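# Move the yellow sponge between drawers and close all drawers

## Task

Take the yellow sponge out of the drawer that currently holds it and put it into the open drawer of the wide cabinet. After that, close every drawer completely. Do not noticeably shift any cabinet. The robot must not tip over or finish leaning. The result must hold by itself once the robot lets go; anything kept in place only by the robot does not count.

## Robot and tools

Robot: a Hello Robot Stretch 4, about 1.6 m tall, with one arm. It has an omni-wheel base whose rim is within 0.23 m of the base origin, a lift on a vertical mast, a telescoping arm reaching forward, a three-joint wrist (yaw, pitch, roll) and a two-finger gripper. Its cameras are head_camera, head_left_camera, head_right_camera and wrist_camera. Loose objects may occasionally get nudged by something outside the robot.

Frames: the base frame sits on the floor below the base centre, x forward, y left, z up. hand_pose is reported in it (a point between the open fingertips; its axes equal the base axes when all wrist joints are 0; the printed value can be a bit off). The odometry frame is where the base frame was when the scene began. Camera calibration gives K, distortion and T_world_to_cam, where 'world' means the base frame; these carry small errors, larger for the wrist camera when the arm is far out.

Tool execute_actions: argument actions is a list holding zero or one action object. An empty list only reports state and images. An action may contain base, joints, or both, plus optional pace and contact_limits; alternatively it contains only end_of_arm. Motions in one action begin together but can finish at different moments.
- base: a relative move from where the base last reported itself, exactly one key. translate_m: straight drive in metres, positive forward, -2 to 2. strafe_m: sideways in metres, positive left, -2 to 2. rotate_rad: turn in place in radians, positive counter-clockwise seen from above, -3.2 to 3.2.
- joints: absolute targets keyed by name. lift_m 0 to 1.2 m; arm_m 0 to 0.55 m (extension); wrist_yaw_rad -1.134 to 4.276 (0 points forward, positive turns left, 3.14 is stowed backward, past 3.4 the arm may obstruct); wrist_pitch_rad -1.117 to 4.259 (0 level, 1.57 pointing down); wrist_roll_rad -1.117 to 4.259 (0 puts both fingers level, positive turns clockwise viewed from behind); gripper_m -0.038 to 0.141 m, the fingertip gap (negative values press the fingers together). Tolerances for 'done': lift and arm ±0.004, yaw and roll ±0.02, pitch ±0.05, gripper ±0.004. A joint target outside its range gets clipped and the result notes it; any other bad value or unknown key rejects the whole call.
- pace: 'slow', 'default', 'fast' or 'max'. Base top speeds are 0.1/0.3/0.4/0.6 m/s and 1/2/3/4 rad/s; with the lift above 0.2 these drop, down to 0.3 m/s and 1 rad/s at lift 1.2.
- contact_limits: {arm_m: value}, 0 (gentlest) to 0.75 (firmest), default 0.5; the arm halts if it pushes harder.
- end_of_arm: 'enable_torque' re-powers wrist or gripper motors that shut off.
- cameras: list of camera names or 'all'; omitted or null gives all, [] gives none.
A joint or the base omitted from an action may still be driving toward an earlier target. If a result reports a stop, any later execute_actions, wait or finished_scene calls in the same reply are skipped.

Tool wait: seconds 0 to 10; commands nothing, returns the same report as an empty action.
Tool zoom_image: camera name and region [x0, y0, x1, y1] in pixels of that camera's latest full image, origin top-left, at most 504 by 504.
Tool finished_scene: scene = number of the current scene; irreversible, reports success and gives the next task.

Result lines: base_status and joint_status tell how each motion ended: done (for the base, wheels turned the commanded amount even if slipping), off_target (resting away from target, maybe still pushing), contact_stop_at_<key> (blocked by something; that part goes slack, a slack lift may sag under load and slack wheels may roll), limit_stop_at_<name> (built-in limit), limit_stop_at_tilt (leaning over 6 degrees; lift, arm and wheels go slack and ignore commands until upright), limit_stop_at_own_body (self-collision guard; moving away still works; likely when pitch below -0.2 with roll below -0.4 or above 4), time_out, torque_fault (wrist or gripper motor went limp; send enable_torque). After a stop the old target is dropped. on_its_own lists what happened without a command; 'held at' is the held target, not the position. lidar_m: 12 rough distances in metres, 30-degree sectors, first straight ahead, counter-clockwise (4th left, 7th behind, 10th right); '-' means nothing seen or closer than 0.25 m; it sees from about 0.15 m up, misses glass, thin legs and much behind. wrist_depth_mm: 7x7 grid of depths from the top left, 100 to 2000 mm, '-' if invalid; the robot body appears. base_odometry is wheel-based, heading -3.142 to 3.142; if turned_by_wheels and turned_by_imu disagree by over about 0.1 rad, the base likely bumped or slipped and heading is off by roughly their difference. base_tilt in degrees, forward and right positive, with a fixed offset up to about 1.5. motor_effort: percent of maximum, positive toward larger joint values, bracket shows the peak; readings are noisy with fixed offsets; for wheel_0, wheel_1, wheel_2 positive turns the base right. Effort at rest outside its normal range hints at a load or push; a load in a level gripper shifts wrist_pitch_rad effort.

Gripping: command a gap smaller than the object; a smaller value grips harder and pulls it toward the wrist by up to a third of the difference. The gripper reading and 'done' do not prove a hold; a firm grip shows as a clear gripper effort change when the command is 0 or above. Fingertips stuck on a surface free up by raising the lift. To unfold at the start, send lift_m 0.4 with wrist_yaw_rad 0.

Avoid: dropping the sponge, hard hits or slams, strong pushes on drawers or cabinets (use moderate contact limits, a low gripper), turning or driving with over 1 kg held and arm_m beyond 0.2 (especially fast), and anything that tilts the robot. The simulation keeps running while you reason; the robot keeps its last command meanwhile.

Each tool is called after "Call:" as name(argument=value, ...) on one line, values as JSON.

## Session

Call:
execute_actions(actions=[])

Scene clock: 0.00 s.
base_odometry: x=+0.000 y=+0.000 heading=+0.000 (m, m, rad; odometry frame)
turned_by_wheels: +0.000 (rad since the last result)
turned_by_imu: +0.000 (rad since the last result)
base_tilt: forward=-0.1 right=-1.1 (deg)
lidar_m: 2.20 2.17 2.35 1.06 1.03 1.16 1.78 1.75 1.92 1.86 0.94 1.04
base_status: not commanded
joint_positions: lift_m=+0.209 arm_m=+0.001 wrist_yaw_rad=+3.095 wrist_pitch_rad=-0.008 wrist_roll_rad=-0.014 gripper_m=+0.057
joint_status: not commanded
motor_effort: lift_m=+18 arm_m=-1 wrist_yaw_rad=-1 wrist_pitch_rad=-7 wrist_roll_rad=+0 gripper_m=-4 wheel_0=+0 wheel_1=+0 wheel_2=+0 (%)
hand_pose: x=-0.1121 y=+0.1008 z=+0.3891 quat_wxyz=(+0.023, +0.004, -0.007, +1.000) (m; base frame)
wrist_depth_mm: 138 165 1983 - - - 1281 / - 140 1921 - - - 1229 / 106 139 1921 - - 1205 960 / 115 139 1921 - - 1182 960 / 136 1661 1863 - - - 1308 / 1537 1661 213 1618 217 1576 1281 / 1098 1042 1008 142 976 1025 1008
pictures: head_camera, head_left_camera, head_right_camera, wrist_camera
Images, in order (width x height): head_camera 420x560, head_left_camera 420x672, head_right_camera 420x672, wrist_camera 616x392.

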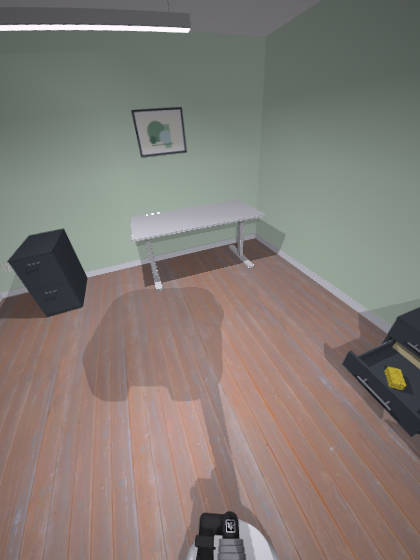

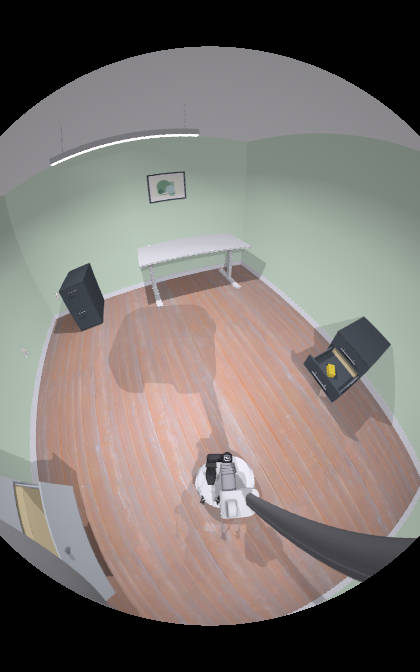

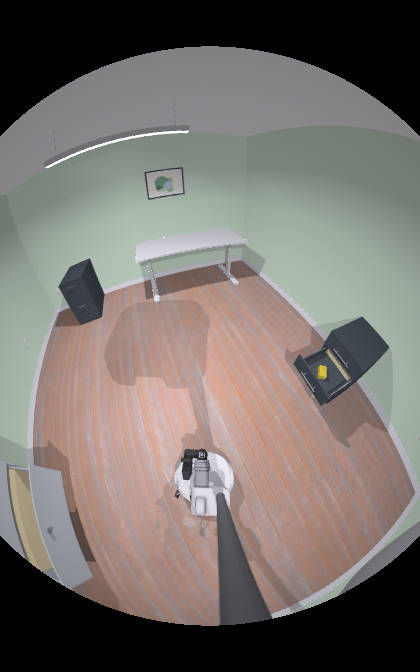

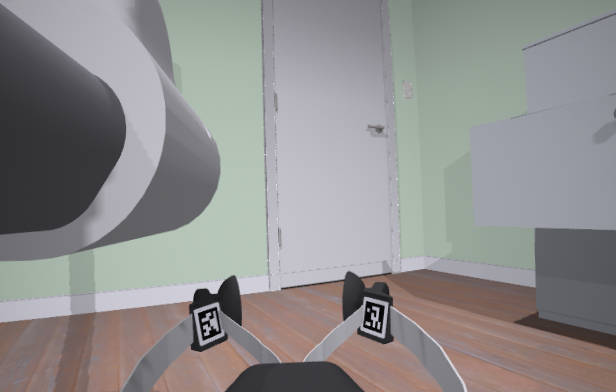

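Call:
zoom_image(camera="head_right_camera", region=[270, 300, 410, 420])

Call:
zoom_image(camera="head_camera", region=[320, 290, 420, 450])

Call:
zoom_image(camera="head_left_camera", region=[0, 440, 160, 630])

Region (270, 300, 410, 420) of head_right_camera's 420x672 image, scaled by 3.600, with more detail than that image has; it fills the top 432 rows of this view, and the rest is white.

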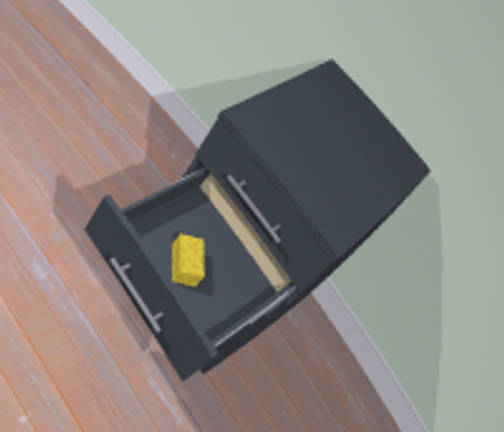

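Region (320, 290, 420, 450) of head_camera's 420x560 image, scaled by 3.150, with more detail than that image has; it fills the left 315 columns of this view, and the rest is white.

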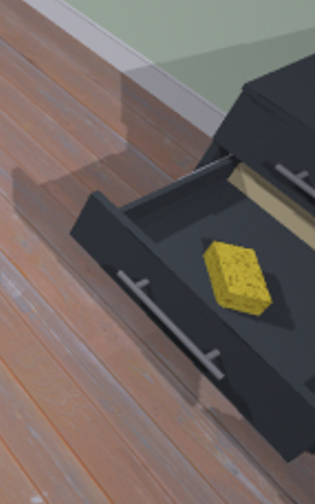

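Region (0, 440, 160, 630) of head_left_camera's 420x672 image, scaled by 2.653, with more detail than that image has; it fills the left 424 columns of this view, and the rest is white.

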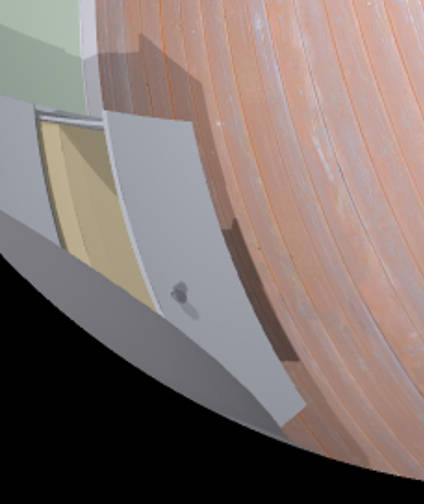

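Call:
execute_actions(actions=[{"base": {"rotate_rad": -1.22}, "joints": {"lift_m": 0.7, "wrist_yaw_rad": 0, "gripper_m": 0.12}, "pace": "fast"}])

Scene clock: 19.33 s.
base_odometry: x=+0.000 y=+0.000 heading=-1.220 (m, m, rad; odometry frame)
turned_by_wheels: -1.220 (rad since the last result)
turned_by_imu: -1.207 (rad since the last result)
base_tilt: forward=-0.1 right=-1.1 (deg)
lidar_m: 0.94 0.96 2.27 2.18 2.42 1.97 1.04 1.10 1.86 1.75 1.81 1.95
base_status: done
joint_positions: lift_m=+0.700 arm_m=+0.001 wrist_yaw_rad=+0.000 wrist_pitch_rad=-0.008 wrist_roll_rad=-0.014 gripper_m=+0.120
joint_status: all done
motor_effort: lift_m=+20(22) arm_m=-1(1) wrist_yaw_rad=-2(9) wrist_pitch_rad=-8(7) wrist_roll_rad=+0(0) gripper_m=+3(2) wheel_0=+1(5) wheel_1=+1(7) wheel_2=+1(9) (%)
hand_pose: x=+0.4605 y=-0.0873 z=+0.8802 quat_wxyz=(+1.000, -0.007, -0.004, +0.000) (m; base frame)
wrist_depth_mm: 1618 1661 1661 1708 1708 1756 1808 / 1576 1576 1618 1661 1708 1756 1808 / 1537 1618 1661 1618 1661 1708 1756 / 1537 1576 1618 1661 1661 1708 1708 / 1576 1618 1618 1618 1708 1756 1808 / 1537 976 1255 1661 209 1708 1708 / 1576 1008 991 141 1661 1661 1756
pictures: head_camera, head_left_camera, head_right_camera, wrist_camera
camera_calibration (this result's frames):
wrist_camera: T_world_to_cam=[[-0.0302825, -0.999524, 0.00582964, -0.0864782], [0.0416411, -0.00708881, -0.999107, 0.931637], [0.998674, -0.0300127, 0.041836, -0.272283], [0, 0, 0, 1]] pos_world=[0.230508, -0.0880048, 0.942701]
Images, in order (width x height): head_camera 420x560, head_left_camera 420x672, head_right_camera 420x672, wrist_camera 616x392.

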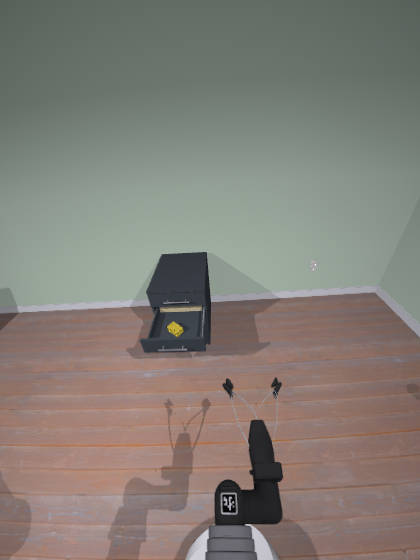

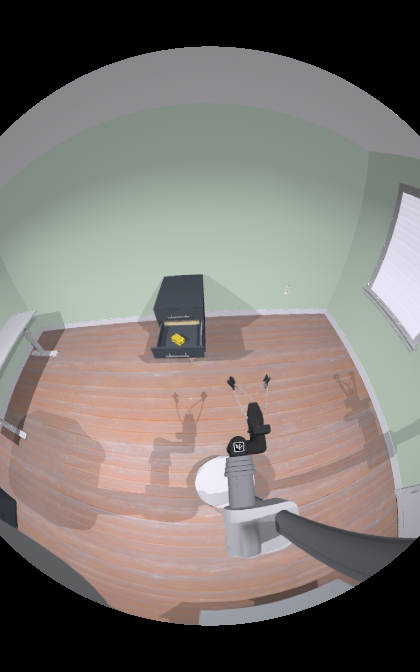

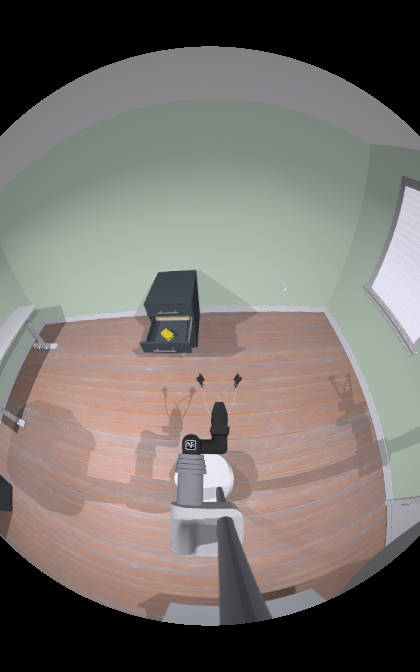

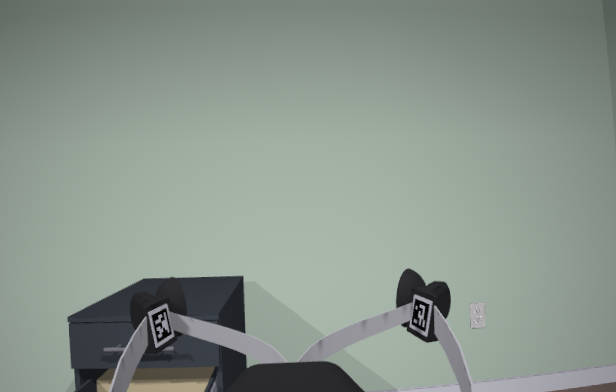

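Call:
zoom_image(camera="head_camera", region=[120, 240, 240, 370])

Call:
zoom_image(camera="head_left_camera", region=[130, 260, 230, 370])

Call:
zoom_image(camera="head_right_camera", region=[120, 260, 220, 370])

Region (120, 240, 240, 370) of head_camera's 420x560 image, scaled by 3.877, with more detail than that image has; it fills the left 465 columns of this view, and the rest is white.

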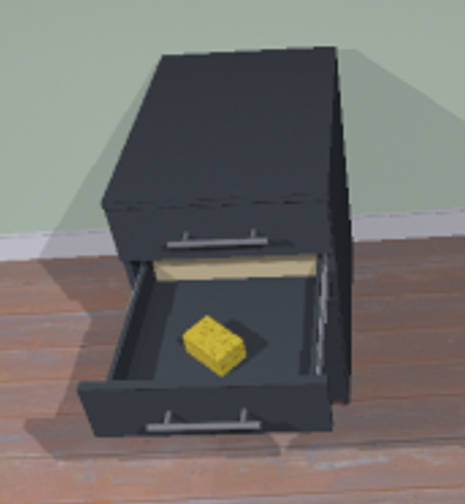

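Region (130, 260, 230, 370) of head_left_camera's 420x672 image, scaled by 4.582, with more detail than that image has; it fills the left 458 columns of this view, and the rest is white.

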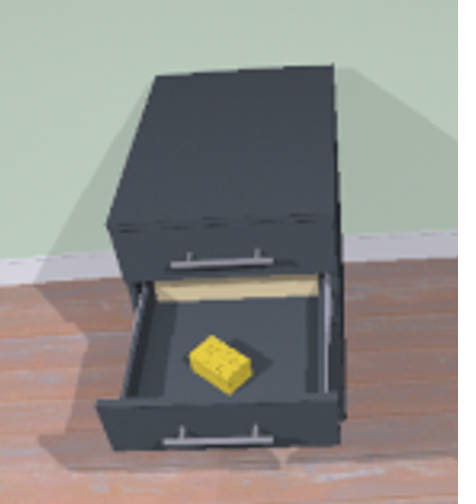

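Region (120, 260, 220, 370) of head_right_camera's 420x672 image, scaled by 4.582, with more detail than that image has; it fills the left 458 columns of this view, and the rest is white.

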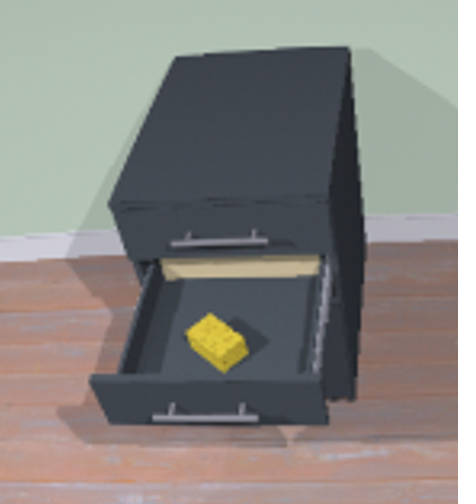

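Call:
execute_actions(actions=[{"base": {"strafe_m": 0.38}, "joints": {"wrist_pitch_rad": 1.57, "gripper_m": 0.14}, "pace": "fast"}], cameras=[])

Call:
execute_actions(actions=[{"base": {"translate_m": 0.45}, "joints": {"arm_m": 0.35}, "pace": "fast"}])

Scene clock: 54.97 s.
base_odometry: x=+0.357 y=+0.131 heading=-1.220 (m, m, rad; odometry frame)
turned_by_wheels: +0.000 (rad since the last result)
turned_by_imu: -0.001 (rad since the last result)
base_tilt: forward=+0.0 right=-1.0 (deg)
lidar_m: 0.90 1.90 1.88 1.80 2.08 1.98 1.06 1.09 1.49 2.12 2.18 0.99
base_status: done
joint_positions: lift_m=+0.700 arm_m=+0.001 wrist_yaw_rad=+0.000 wrist_pitch_rad=+1.570 wrist_roll_rad=-0.014 gripper_m=+0.140
joint_status: all done
motor_effort: lift_m=+20(20) arm_m=-1(1) wrist_yaw_rad=+0(2) wrist_pitch_rad=+2(7) wrist_roll_rad=+0(0) gripper_m=+0(1) wheel_0=+1(11) wheel_1=+0(12) wheel_2=+1(1) (%)
hand_pose: x=+0.1723 y=-0.0874 z=+0.5896 quat_wxyz=(+0.707, -0.005, +0.707, +0.005) (m; base frame)
wrist_depth_mm: 798 788 831 831 831 854 854 / 798 798 809 809 820 842 854 / 798 788 820 831 831 831 842 / 798 809 809 820 831 842 854 / 798 788 597 603 820 842 842 / 798 211 591 603 615 831 831 / 778 585 591 142 820 831 831
pictures: none
No camera images: the call's "cameras" was empty. Leave "cameras" out to get every camera's image.

Scene clock: 57.53 s.
base_odometry: x=+0.512 y=-0.292 heading=-1.220 (m, m, rad; odometry frame)
turned_by_wheels: +0.000 (rad since the last result)
turned_by_imu: -0.001 (rad since the last result)
base_tilt: forward=+0.0 right=-1.1 (deg)
lidar_m: 0.46 1.43 1.87 1.79 1.88 2.48 1.51 1.57 2.21 2.09 2.05 0.47
base_status: done
joint_positions: lift_m=+0.700 arm_m=+0.349 wrist_yaw_rad=+0.000 wrist_pitch_rad=+1.570 wrist_roll_rad=-0.014 gripper_m=+0.140
joint_status: all done
motor_effort: lift_m=+20(20) arm_m=+5(6) wrist_yaw_rad=-1(0) wrist_pitch_rad=+1(3) wrist_roll_rad=+0(0) gripper_m=+2(3) wheel_0=+1(6) wheel_1=-1(7) wheel_2=+0(10) (%)
hand_pose: x=+0.5202 y=-0.0874 z=+0.5896 quat_wxyz=(+0.707, -0.005, +0.707, +0.005) (m; base frame)
wrist_depth_mm: 820 418 418 424 430 831 842 / 788 415 418 427 433 842 842 / 798 418 415 427 430 831 854 / 809 413 418 424 427 842 842 / 788 392 418 421 389 831 842 / 788 211 370 809 317 820 831 / 788 798 809 142 820 842 831
pictures: head_camera, head_left_camera, head_right_camera, wrist_camera
camera_calibration (this result's frames):
wrist_camera: T_world_to_cam=[[0.00629601, -0.999511, 0.0306347, -0.116741], [-0.999361, -0.0073675, -0.0349898, 0.611862], [0.0351984, -0.0303949, -0.998918, 0.795038], [0, 0, 0, 1]] pos_world=[0.584221, -0.0880109, 0.819163]
Images, in order (width x height): head_camera 420x560, head_left_camera 420x672, head_right_camera 420x672, wrist_camera 616x392.

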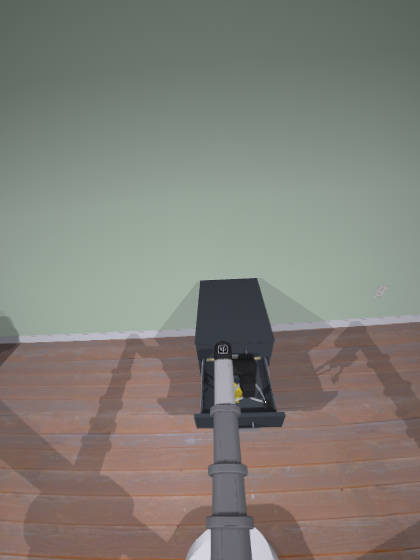

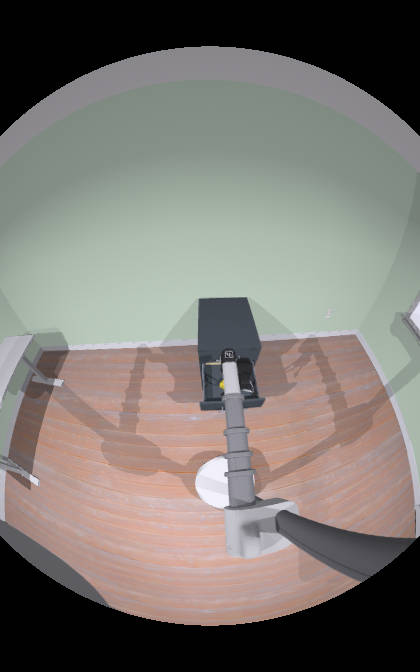

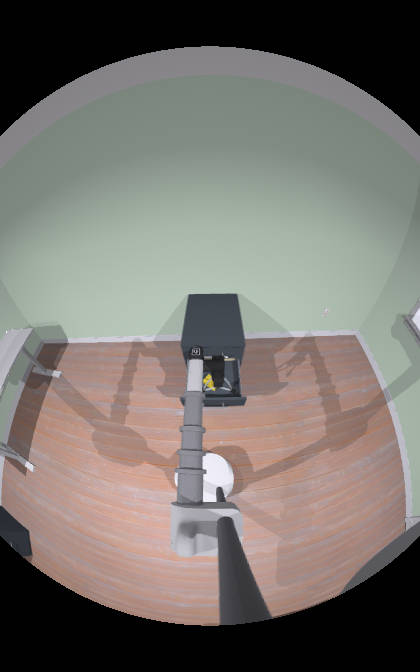

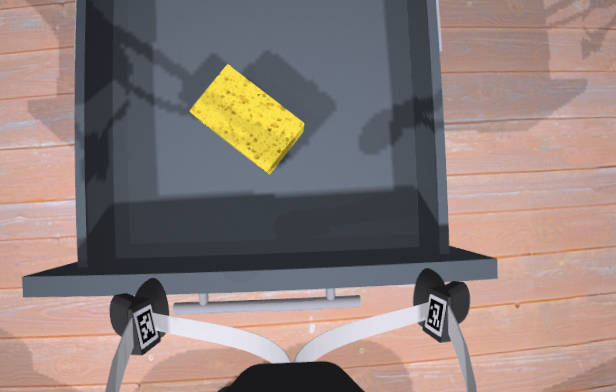

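Call:
zoom_image(camera="wrist_camera", region=[160, 40, 340, 200])

Region (160, 40, 340, 200) of wrist_camera's 616x392 image, scaled by 2.800.

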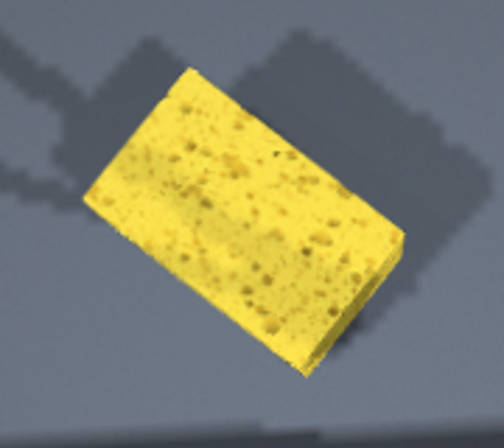

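Call:
execute_actions(actions=[{"base": {"strafe_m": 0.051}, "joints": {"arm_m": 0.507, "wrist_roll_rad": -0.864, "gripper_m": 0.115, "lift_m": 0.66}, "pace": "fast"}], cameras=["wrist_camera", "head_right_camera"])

Scene clock: 82.23 s.
base_odometry: x=+0.560 y=-0.274 heading=-1.220 (m, m, rad; odometry frame)
turned_by_wheels: +0.000 (rad since the last result)
turned_by_imu: -0.002 (rad since the last result)
base_tilt: forward=-0.1 right=-1.2 (deg)
lidar_m: 0.47 1.44 1.83 1.74 1.82 2.46 1.52 1.57 2.29 2.10 2.04 0.49
base_status: done
joint_positions: lift_m=+0.660 arm_m=+0.506 wrist_yaw_rad=+0.000 wrist_pitch_rad=+1.570 wrist_roll_rad=-0.863 gripper_m=+0.115
joint_status: all done
motor_effort: lift_m=+16(17) arm_m=+5(6) wrist_yaw_rad=-1(1) wrist_pitch_rad=+0(1) wrist_roll_rad=-2(5) gripper_m=-2(2) wheel_0=+0(9) wheel_1=+0(8) wheel_2=-1(6) (%)
hand_pose: x=+0.6772 y=-0.0874 z=+0.5499 quat_wxyz=(+0.642, -0.296, +0.642, +0.296) (m; base frame)
wrist_depth_mm: 768 788 788 270 183 135 - / 768 778 768 392 211 157 133 / 768 768 382 387 245 193 154 / 759 377 382 384 387 224 183 / 317 375 379 340 384 270 213 / 285 327 377 336 204 384 250 / 436 281 373 140 384 347 809
pictures: head_right_camera, wrist_camera
camera_calibration (this result's frames):
wrist_camera: T_world_to_cam=[[0.754738, -0.655282, 0.0312473, -0.593571], [-0.654394, -0.755364, -0.0345581, 0.468068], [0.0462484, 0.00563425, -0.998914, 0.745555], [0, 0, 0, 1]] pos_world=[0.719811, -0.0395952, 0.779469]
Images, in order (width x height): head_right_camera 420x672, wrist_camera 616x392.

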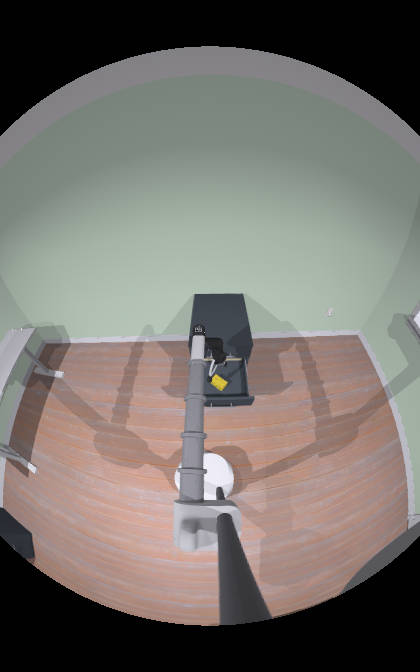

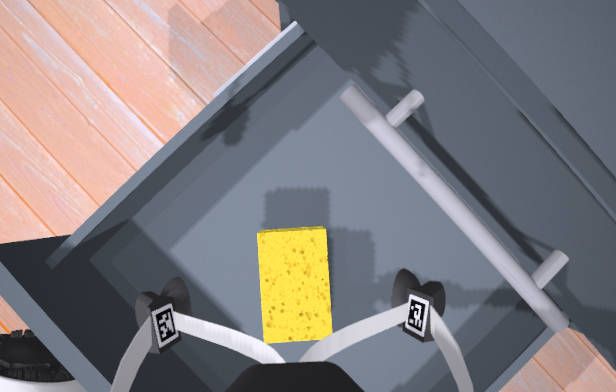

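Call:
execute_actions(actions=[{"joints": {"lift_m": 0.535}}], cameras=["wrist_camera"])

Scene clock: 88.77 s.
base_odometry: x=+0.560 y=-0.274 heading=-1.220 (m, m, rad; odometry frame)
turned_by_wheels: +0.000 (rad since the last result)
turned_by_imu: -0.002 (rad since the last result)
base_tilt: forward=-0.2 right=-1.0 (deg)
lidar_m: 0.47 1.42 1.82 1.74 1.84 2.45 1.50 1.57 2.27 2.14 2.05 0.50
base_status: not commanded
joint_positions: lift_m=+0.535 arm_m=+0.506 wrist_yaw_rad=+0.000 wrist_pitch_rad=+1.570 wrist_roll_rad=-0.863 gripper_m=+0.115
joint_status: all done
motor_effort: lift_m=+15(16) arm_m=+6(6) wrist_yaw_rad=-2(1) wrist_pitch_rad=+0(1) wrist_roll_rad=-2(2) gripper_m=-4(1) wheel_0=+0(0) wheel_1=+0(0) wheel_2=-1(1) (%)
hand_pose: x=+0.6772 y=-0.0874 z=+0.4249 quat_wxyz=(+0.642, -0.296, +0.642, +0.296) (m; base frame)
wrist_depth_mm: 647 647 225 260 262 - - / 640 213 257 259 262 258 - / 427 244 258 259 262 262 246 / 220 253 257 258 262 264 264 / 251 253 255 214 260 260 263 / 250 252 211 212 204 262 263 / 245 252 253 140 257 259 262
pictures: wrist_camera
camera_calibration (this result's frames):
wrist_camera: T_world_to_cam=[[0.75474, -0.65528, 0.0312473, -0.589669], [-0.654392, -0.755365, -0.0345581, 0.46375], [0.0462484, 0.00563434, -0.998914, 0.620731], [0, 0, 0, 1]] pos_world=[0.719813, -0.0395951, 0.654509]
Images, in order (width x height): wrist_camera 616x392.

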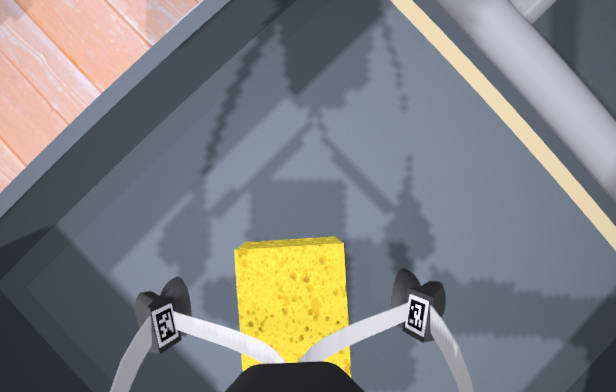

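Call:
execute_actions(actions=[{"joints": {"lift_m": 0.526, "gripper_m": 0.02}}], cameras=["wrist_camera"])

Scene clock: 94.37 s.
base_odometry: x=+0.560 y=-0.274 heading=-1.220 (m, m, rad; odometry frame)
turned_by_wheels: +0.000 (rad since the last result)
turned_by_imu: -0.002 (rad since the last result)
base_tilt: forward=-0.2 right=-1.0 (deg)
lidar_m: 0.47 1.45 1.84 1.75 1.82 2.47 1.52 1.54 2.28 2.13 2.05 0.50
base_status: not commanded
joint_positions: lift_m=+0.526 arm_m=+0.506 wrist_yaw_rad=+0.000 wrist_pitch_rad=+1.570 wrist_roll_rad=-0.863 gripper_m=+0.021
joint_status: all done
motor_effort: lift_m=+15(15) arm_m=+5(6) wrist_yaw_rad=-1(1) wrist_pitch_rad=+0(0) wrist_roll_rad=-2(2) gripper_m=-25(24) wheel_0=+0(0) wheel_1=+0(0) wheel_2=-1(1) (%)
hand_pose: x=+0.6772 y=-0.0874 z=+0.4159 quat_wxyz=(+0.642, -0.296, +0.642, +0.296) (m; base frame)
wrist_depth_mm: 634 640 221 250 253 142 - / 621 202 248 251 254 250 - / 195 244 249 250 251 253 243 / 216 245 248 250 253 253 255 / 243 245 245 193 251 252 254 / 240 244 190 191 195 251 254 / 241 164 190 143 248 251 253
pictures: wrist_camera
camera_calibration (this result's frames):
wrist_camera: T_world_to_cam=[[0.754741, -0.655279, 0.0312473, -0.58939], [-0.654391, -0.755366, -0.0345581, 0.463439], [0.0462484, 0.00563441, -0.998914, 0.611751], [0, 0, 0, 1]] pos_world=[0.719814, -0.039595, 0.645519]
Images, in order (width x height): wrist_camera 616x392.

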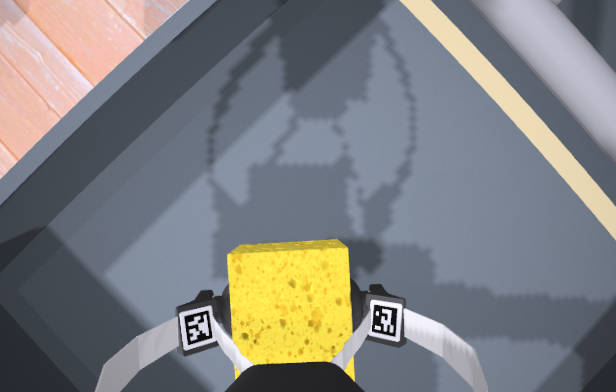

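Call:
execute_actions(actions=[{"joints": {"lift_m": 0.68}, "pace": "fast"}], cameras=["wrist_camera"])

Scene clock: 97.67 s.
base_odometry: x=+0.560 y=-0.274 heading=-1.220 (m, m, rad; odometry frame)
turned_by_wheels: +0.000 (rad since the last result)
turned_by_imu: -0.001 (rad since the last result)
base_tilt: forward=+0.0 right=-1.0 (deg)
lidar_m: 0.47 1.43 1.83 1.74 1.84 2.46 1.52 1.58 2.29 2.15 2.05 0.49
base_status: not commanded
joint_positions: lift_m=+0.680 arm_m=+0.506 wrist_yaw_rad=+0.000 wrist_pitch_rad=+1.570 wrist_roll_rad=-0.863 gripper_m=+0.021
joint_status: all done
motor_effort: lift_m=+20(22) arm_m=+6(6) wrist_yaw_rad=-1(1) wrist_pitch_rad=+1(1) wrist_roll_rad=-2(2) gripper_m=-28(28) wheel_0=+0(0) wheel_1=+0(0) wheel_2=-1(1) (%)
hand_pose: x=+0.6772 y=-0.0874 z=+0.5695 quat_wxyz=(+0.642, -0.296, +0.642, +0.296) (m; base frame)
wrist_depth_mm: 788 798 809 267 183 152 - / 778 798 798 404 225 157 153 / 788 788 404 404 249 193 154 / 778 397 402 407 407 235 182 / 338 397 399 193 404 270 229 / 296 366 191 191 194 404 286 / 654 165 191 142 402 353 809
pictures: wrist_camera
camera_calibration (this result's frames):
wrist_camera: T_world_to_cam=[[0.754741, -0.655278, 0.0312474, -0.594191], [-0.654391, -0.755366, -0.0345582, 0.468749], [0.0462485, 0.00563444, -0.998914, 0.765159], [0, 0, 0, 1]] pos_world=[0.719818, -0.039595, 0.799095]
Images, in order (width x height): wrist_camera 616x392.

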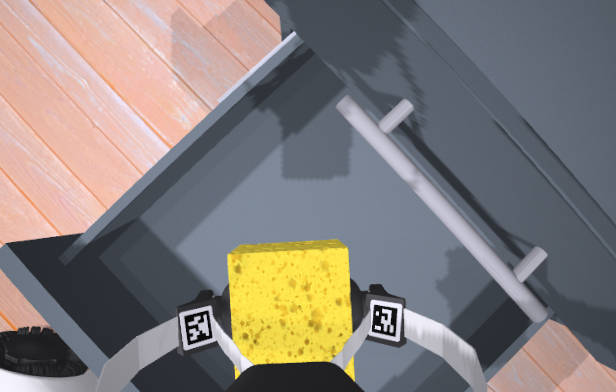

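Call:
execute_actions(actions=[{"joints": {"arm_m": 0.15, "wrist_yaw_rad": 3.1, "wrist_roll_rad": 0.0, "lift_m": 0.69}, "pace": "fast"}], cameras=["head_camera", "head_left_camera"])

Scene clock: 119.40 s.
base_odometry: x=+0.560 y=-0.274 heading=-1.220 (m, m, rad; odometry frame)
turned_by_wheels: +0.000 (rad since the last result)
turned_by_imu: -0.002 (rad since the last result)
base_tilt: forward=-0.1 right=-1.0 (deg)
lidar_m: 0.48 1.45 1.82 1.75 1.82 2.46 1.51 1.55 2.28 2.12 2.06 0.49
base_status: not commanded
joint_positions: lift_m=+0.690 arm_m=+0.151 wrist_yaw_rad=+3.100 wrist_pitch_rad=+1.570 wrist_roll_rad=+0.000 gripper_m=+0.021
joint_status: all done
motor_effort: lift_m=+20(23) arm_m=-6(6) wrist_yaw_rad=+0(9) wrist_pitch_rad=+0(2) wrist_roll_rad=+1(7) gripper_m=-25(26) wheel_0=+0(0) wheel_1=+0(0) wheel_2=-1(1) (%)
hand_pose: x=+0.3253 y=+0.0874 z=+0.5795 quat_wxyz=(+0.015, -0.707, +0.015, +0.707) (m; base frame)
wrist_depth_mm: 809 580 597 597 820 820 842 / 798 597 585 603 820 798 831 / 798 798 591 707 809 831 842 / 778 788 809 820 820 831 842 / 788 788 798 193 809 820 842 / 788 778 190 191 194 798 820 / 768 166 190 143 809 820 820
pictures: head_camera, head_left_camera
Images, in order (width x height): head_camera 420x560, head_left_camera 420x672.

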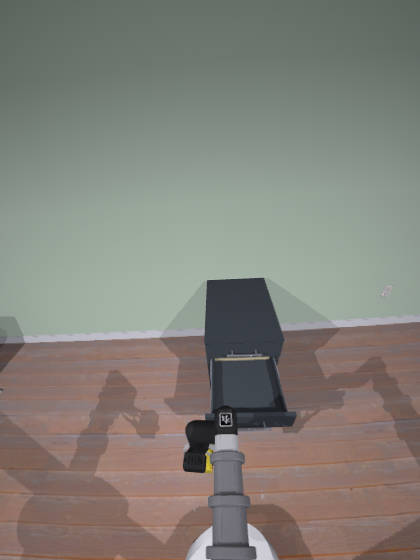

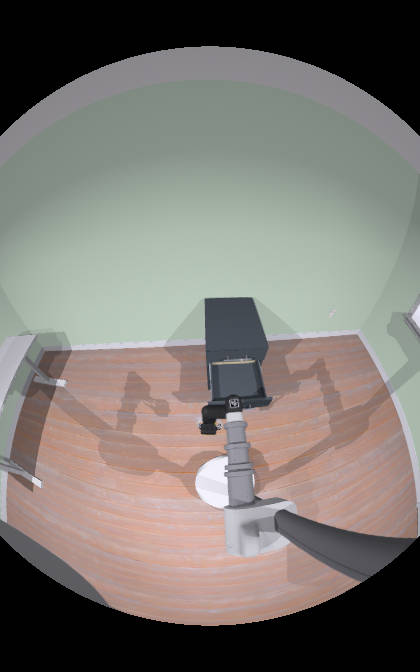

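Call:
execute_actions(actions=[{"base": {"strafe_m": -0.08}, "joints": {"wrist_pitch_rad": 0.0, "lift_m": 0.26, "wrist_yaw_rad": 3.08}, "pace": "fast"}], cameras=["head_camera", "head_left_camera", "wrist_camera"])

Scene clock: 131.20 s.
base_odometry: x=+0.484 y=-0.302 heading=-1.220 (m, m, rad; odometry frame)
turned_by_wheels: +0.000 (rad since the last result)
turned_by_imu: -0.002 (rad since the last result)
base_tilt: forward=+0.0 right=-1.1 (deg)
lidar_m: 0.45 0.51 1.90 1.82 1.90 2.47 1.51 1.56 2.20 2.05 2.05 0.51
base_status: done
joint_positions: lift_m=+0.260 arm_m=+0.151 wrist_yaw_rad=+3.080 wrist_pitch_rad=+0.003 wrist_roll_rad=+0.000 gripper_m=+0.021
joint_status: all done
motor_effort: lift_m=+15(18) arm_m=-6(6) wrist_yaw_rad=-1(5) wrist_pitch_rad=-6(12) wrist_roll_rad=+1(1) gripper_m=-30(24) wheel_0=+1(12) wheel_1=+0(8) wheel_2=-1(3) (%)
hand_pose: x=+0.0393 y=+0.1050 z=+0.4375 quat_wxyz=(+0.031, -0.002, +0.000, +1.000) (m; base frame)
wrist_depth_mm: 325 - - - - - - / 138 286 - - - - - / 121 150 - - - - - / 137 171 1756 - - - - / 296 - - 192 - - - / 301 1863 190 192 195 1576 1464 / 300 165 190 142 1098 1008 1060
pictures: head_camera, head_left_camera, wrist_camera
camera_calibration (this result's frames):
wrist_camera: T_world_to_cam=[[0.0919563, 0.995736, -0.0073617, -0.112937], [-0.0311998, -0.00450825, -0.999503, 0.510956], [-0.995274, 0.0921403, 0.0306522, 0.243093], [0, 0, 0, 1]] pos_world=[0.268271, 0.0923605, 0.502419]
Images, in order (width x height): head_camera 420x560, head_left_camera 420x672, wrist_camera 616x392.

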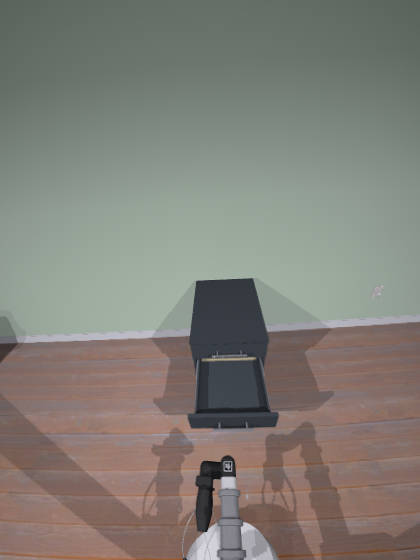

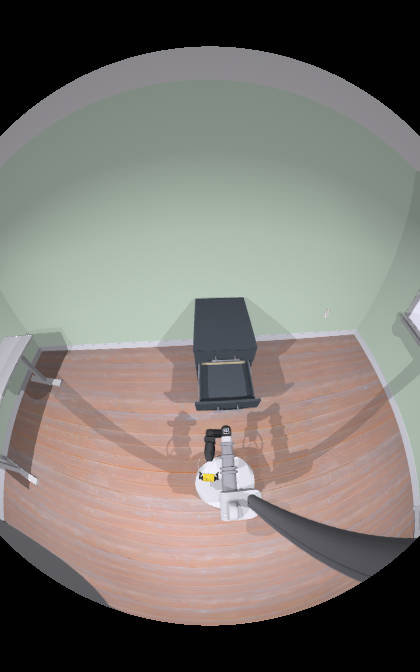

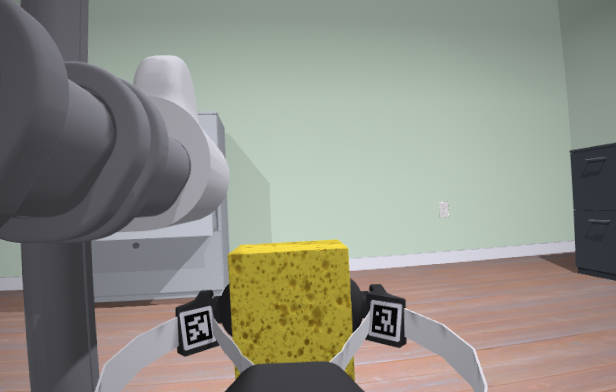

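Call:
zoom_image(camera="head_camera", region=[170, 400, 290, 540])

Region (170, 400, 290, 540) of head_camera's 420x560 image, scaled by 3.600, with more detail than that image has; it fills the left 432 columns of this view, and the rest is white.

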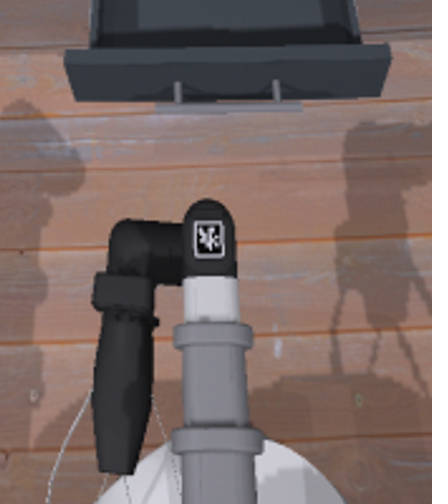

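Call:
execute_actions(actions=[{"base": {"translate_m": 0.085}, "joints": {"lift_m": 0.23}}], cameras=[])

Call:
execute_actions(actions=[{"joints": {"arm_m": 0.45}, "contact_limits": {"arm_m": 0.3}}], cameras=["head_camera", "head_left_camera"])

Scene clock: 161.57 s.
base_odometry: x=+0.514 y=-0.382 heading=-1.220 (m, m, rad; odometry frame)
turned_by_wheels: +0.000 (rad since the last result)
turned_by_imu: -0.001 (rad since the last result)
base_tilt: forward=+0.0 right=-1.0 (deg)
lidar_m: 0.40 0.42 1.83 1.83 1.91 2.53 1.59 1.65 2.18 2.07 1.92 0.41
base_status: done
joint_positions: lift_m=+0.230 arm_m=+0.151 wrist_yaw_rad=+3.080 wrist_pitch_rad=+0.003 wrist_roll_rad=+0.000 gripper_m=+0.021
joint_status: all done
motor_effort: lift_m=+15(16) arm_m=-6(6) wrist_yaw_rad=-1(2) wrist_pitch_rad=-9(9) wrist_roll_rad=+1(1) gripper_m=-28(27) wheel_0=+0(2) wheel_1=+0(4) wheel_2=+2(6) (%)
hand_pose: x=+0.0393 y=+0.1050 z=+0.4075 quat_wxyz=(+0.031, -0.002, +0.000, +1.000) (m; base frame)
wrist_depth_mm: 324 - - - - - - / 138 286 - - - - - / 121 151 - - - - - / 137 171 1863 - - - - / 297 - - 193 - - - / 301 1756 190 192 194 1464 1464 / 300 166 190 143 1042 976 1008
pictures: none
No camera images: the call's "cameras" was empty. Leave "cameras" out to get every camera's image.

Scene clock: 163.57 s.
base_odometry: x=+0.514 y=-0.381 heading=-1.220 (m, m, rad; odometry frame)
turned_by_wheels: +0.000 (rad since the last result)
turned_by_imu: -0.001 (rad since the last result)
base_tilt: forward=-0.1 right=-1.0 (deg)
lidar_m: 0.68 1.35 1.82 1.83 1.89 2.55 1.60 1.64 2.19 2.03 1.92 0.71
base_status: not commanded
joint_positions: lift_m=+0.230 arm_m=+0.449 wrist_yaw_rad=+3.080 wrist_pitch_rad=+0.003 wrist_roll_rad=+0.000 gripper_m=+0.021
joint_status: all done
motor_effort: lift_m=+15(15) arm_m=+6(12) wrist_yaw_rad=-1(2) wrist_pitch_rad=-5(9) wrist_roll_rad=+1(1) gripper_m=-26(24) wheel_0=+1(1) wheel_1=+1(2) wheel_2=+0(2) (%)
contact_limits: arm_m 0.3
hand_pose: x=+0.3373 y=+0.1050 z=+0.4076 quat_wxyz=(+0.031, -0.001, +0.000, +1.000) (m; base frame)
wrist_depth_mm: - - - - - - - / 102 - - - - - - / 102 188 - - - - - / 133 232 585 - - - - / - - - 193 - - - / 1756 1464 190 191 195 1464 1430 / 1138 165 190 143 1042 976 976
pictures: head_camera, head_left_camera
Images, in order (width x height): head_camera 420x560, head_left_camera 420x672.

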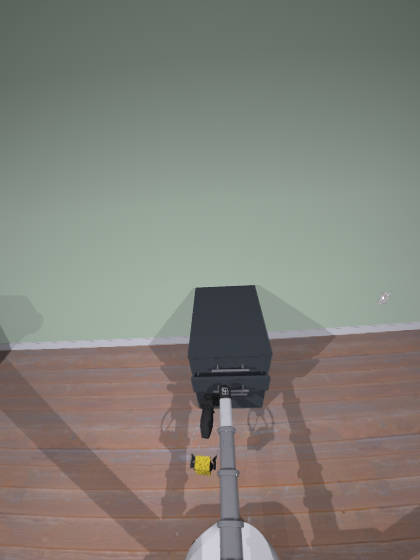

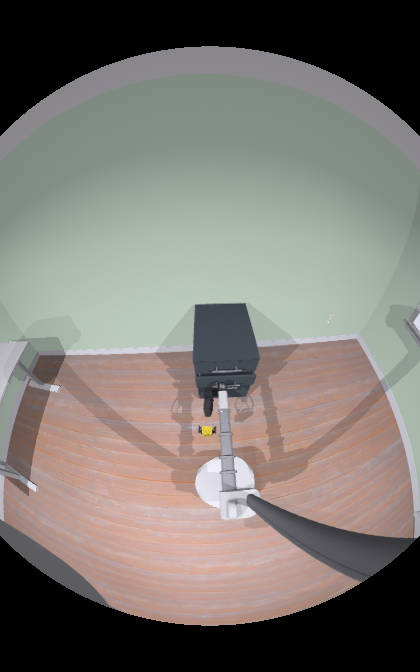

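Call:
execute_actions(actions=[{"joints": {"arm_m": 0.52}, "contact_limits": {"arm_m": 0.2}, "pace": "slow"}], cameras=["head_camera", "head_right_camera"])

Scene clock: 167.53 s.
base_odometry: x=+0.514 y=-0.382 heading=-1.220 (m, m, rad; odometry frame)
turned_by_wheels: +0.000 (rad since the last result)
turned_by_imu: -0.001 (rad since the last result)
base_tilt: forward=-0.1 right=-1.1 (deg)
lidar_m: 0.68 1.36 1.85 1.83 1.89 2.56 1.59 1.65 2.20 2.04 1.93 0.74
base_status: not commanded
joint_positions: lift_m=+0.230 arm_m=+0.494 wrist_yaw_rad=+3.080 wrist_pitch_rad=+0.003 wrist_roll_rad=+0.000 gripper_m=+0.021
joint_status: arm_m contact_stop (moved +0.045 of +0.071)
on_its_own: arm_m is slack since a contact_stop (your +0.520 is given up)
motor_effort: lift_m=+16(16) arm_m=+0(17) wrist_yaw_rad=+0(1) wrist_pitch_rad=-7(7) wrist_roll_rad=+1(1) gripper_m=-27(28) wheel_0=+0(4) wheel_1=+1(5) wheel_2=+0(8) (%)
contact_limits: arm_m 0.2
hand_pose: x=+0.3819 y=+0.1050 z=+0.4076 quat_wxyz=(+0.031, -0.001, +0.000, +1.000) (m; base frame)
wrist_depth_mm: - - - - - - - / 112 - - - - - - / 112 189 - - - - - / 113 233 627 - - - - / - - - 193 - - - / 1756 1537 190 191 195 1537 1397 / 1138 165 190 143 1025 960 976
pictures: head_camera, head_right_camera
Images, in order (width x height): head_camera 420x560, head_right_camera 420x672.

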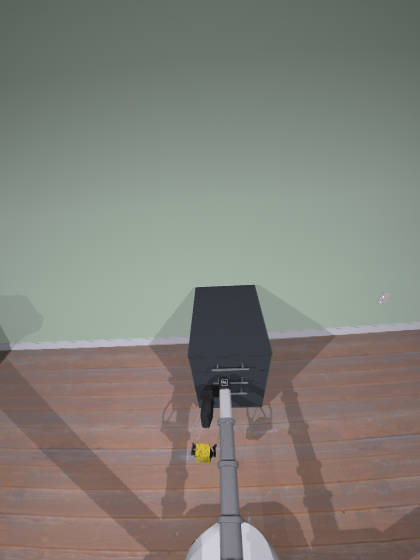

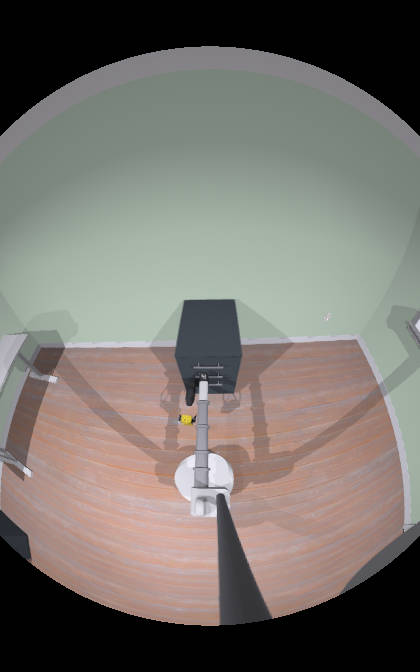

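Call:
zoom_image(camera="head_camera", region=[175, 330, 285, 430])

Call:
zoom_image(camera="head_right_camera", region=[165, 335, 255, 410])

Region (175, 330, 285, 430) of head_camera's 420x560 image, scaled by 4.582, with more detail than that image has; it fills the top 458 rows of this view, and the rest is white.

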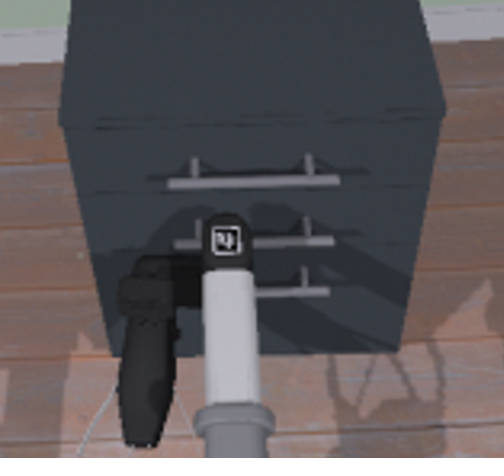

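Region (165, 335, 255, 410) of head_right_camera's 420x672 image, scaled by 5.600, with more detail than that image has.

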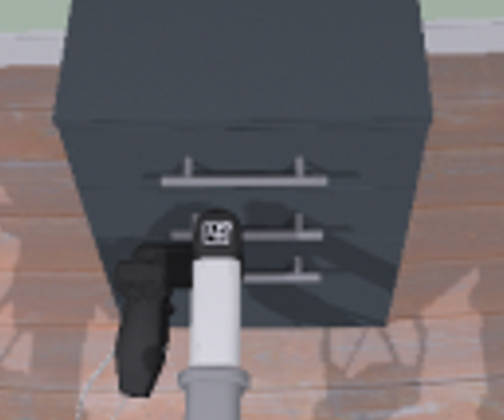

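Call:
execute_actions(actions=[{"base": {"translate_m": -0.9}, "joints": {"arm_m": 0.05, "lift_m": 0.5}, "pace": "fast"}], cameras=["head_camera"])

Call:
execute_actions(actions=[{"base": {"rotate_rad": 3.14}, "joints": {"lift_m": 0.9, "wrist_pitch_rad": 1.57, "wrist_yaw_rad": 0.0}, "pace": "fast"}])

Scene clock: 191.00 s.
base_odometry: x=+0.204 y=+0.464 heading=-1.220 (m, m, rad; odometry frame)
turned_by_wheels: +0.000 (rad since the last result)
turned_by_imu: -0.003 (rad since the last result)
base_tilt: forward=-0.3 right=-1.0 (deg)
lidar_m: 1.59 2.28 1.89 1.86 1.99 1.60 0.71 0.71 0.97 2.11 2.19 2.31
base_status: done
joint_positions: lift_m=+0.500 arm_m=+0.051 wrist_yaw_rad=+3.080 wrist_pitch_rad=+0.002 wrist_roll_rad=+0.000 gripper_m=+0.021
joint_status: all done
motor_effort: lift_m=+20(22) arm_m=-5(8) wrist_yaw_rad=-1(1) wrist_pitch_rad=-7(8) wrist_roll_rad=+1(1) gripper_m=-20(26) wheel_0=+0(8) wheel_1=+0(6) wheel_2=+1(10) (%)
hand_pose: x=-0.0607 y=+0.1050 z=+0.6773 quat_wxyz=(+0.031, -0.001, +0.000, +1.000) (m; base frame)
wrist_depth_mm: 1618 241 1708 1708 1863 1863 1921 / 113 187 1708 1756 1863 1921 1921 / 110 160 1708 1661 1808 1863 1983 / 118 186 1756 1756 1808 1863 1863 / 253 820 1281 193 1808 1863 1863 / 809 820 190 191 195 1863 1921 / 798 165 189 142 1661 1576 1618
pictures: head_camera
Images, in order (width x height): head_camera 420x560.

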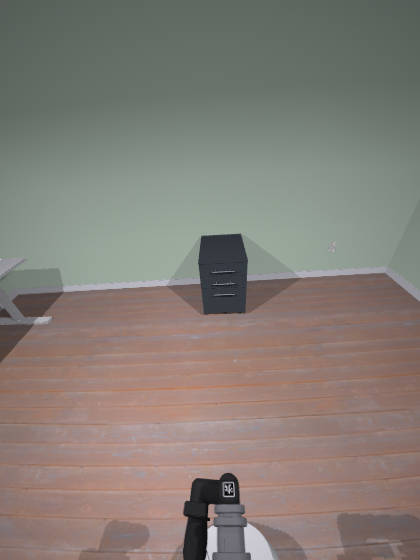

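Scene clock: 193.33 s.
base_odometry: x=+0.204 y=+0.464 heading=+1.920 (m, m, rad; odometry frame)
turned_by_wheels: +3.140 (rad since the last result)
turned_by_imu: +3.102 (rad since the last result)
base_tilt: forward=-0.2 right=-1.0 (deg)
lidar_m: 0.70 0.70 0.98 2.12 2.19 2.31 1.57 2.29 1.93 1.87 2.01 1.59
base_status: done
joint_positions: lift_m=+0.900 arm_m=+0.051 wrist_yaw_rad=+0.000 wrist_pitch_rad=+1.570 wrist_roll_rad=+0.000 gripper_m=+0.021
joint_status: all done
motor_effort: lift_m=+20(22) arm_m=-6(6) wrist_yaw_rad=-2(14) wrist_pitch_rad=-1(5) wrist_roll_rad=+1(1) gripper_m=-22(27) wheel_0=+0(8) wheel_1=-1(6) wheel_2=+1(11) (%)
hand_pose: x=+0.2222 y=-0.0874 z=+0.7896 quat_wxyz=(+0.707, +0.000, +0.707, +0.000) (m; base frame)
wrist_depth_mm: 1008 1008 1008 1025 1060 1060 1060 / 991 1008 1008 1008 1008 1042 1078 / 991 1008 991 1025 1025 1042 1060 / 991 1025 991 1025 1008 1042 1060 / 976 1008 854 192 1025 1042 1042 / 976 976 191 192 195 1025 1042 / 976 165 190 142 1008 1042 1008
pictures: head_camera, head_left_camera, head_right_camera, wrist_camera
camera_calibration (this result's frames):
wrist_camera: T_world_to_cam=[[-0.00708714, -0.999506, 0.0306222, -0.118007], [-0.999372, 0.00601634, -0.0349198, 0.322108], [0.0347183, -0.0308504, -0.998921, 1.00538], [0, 0, 0, 1]] pos_world=[0.286164, -0.0888706, 1.01916]
Images, in order (width x height): head_camera 420x560, head_left_camera 420x672, head_right_camera 420x672, wrist_camera 616x392.

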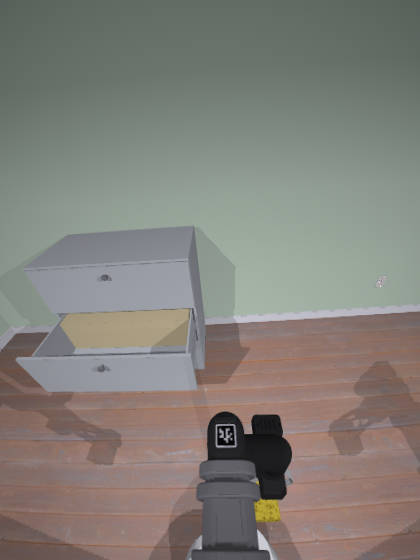

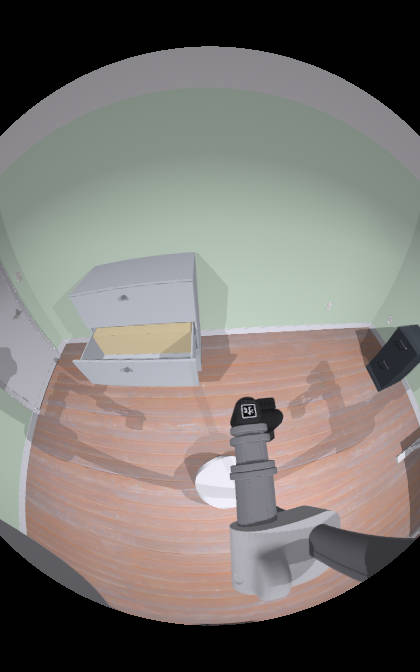

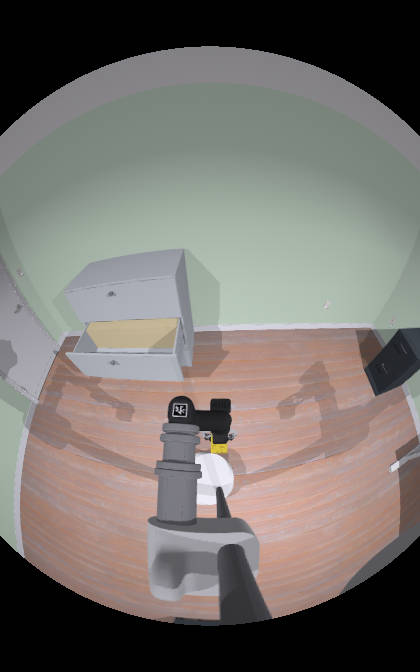

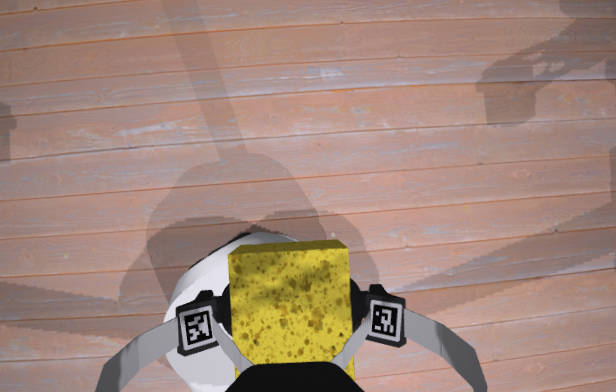

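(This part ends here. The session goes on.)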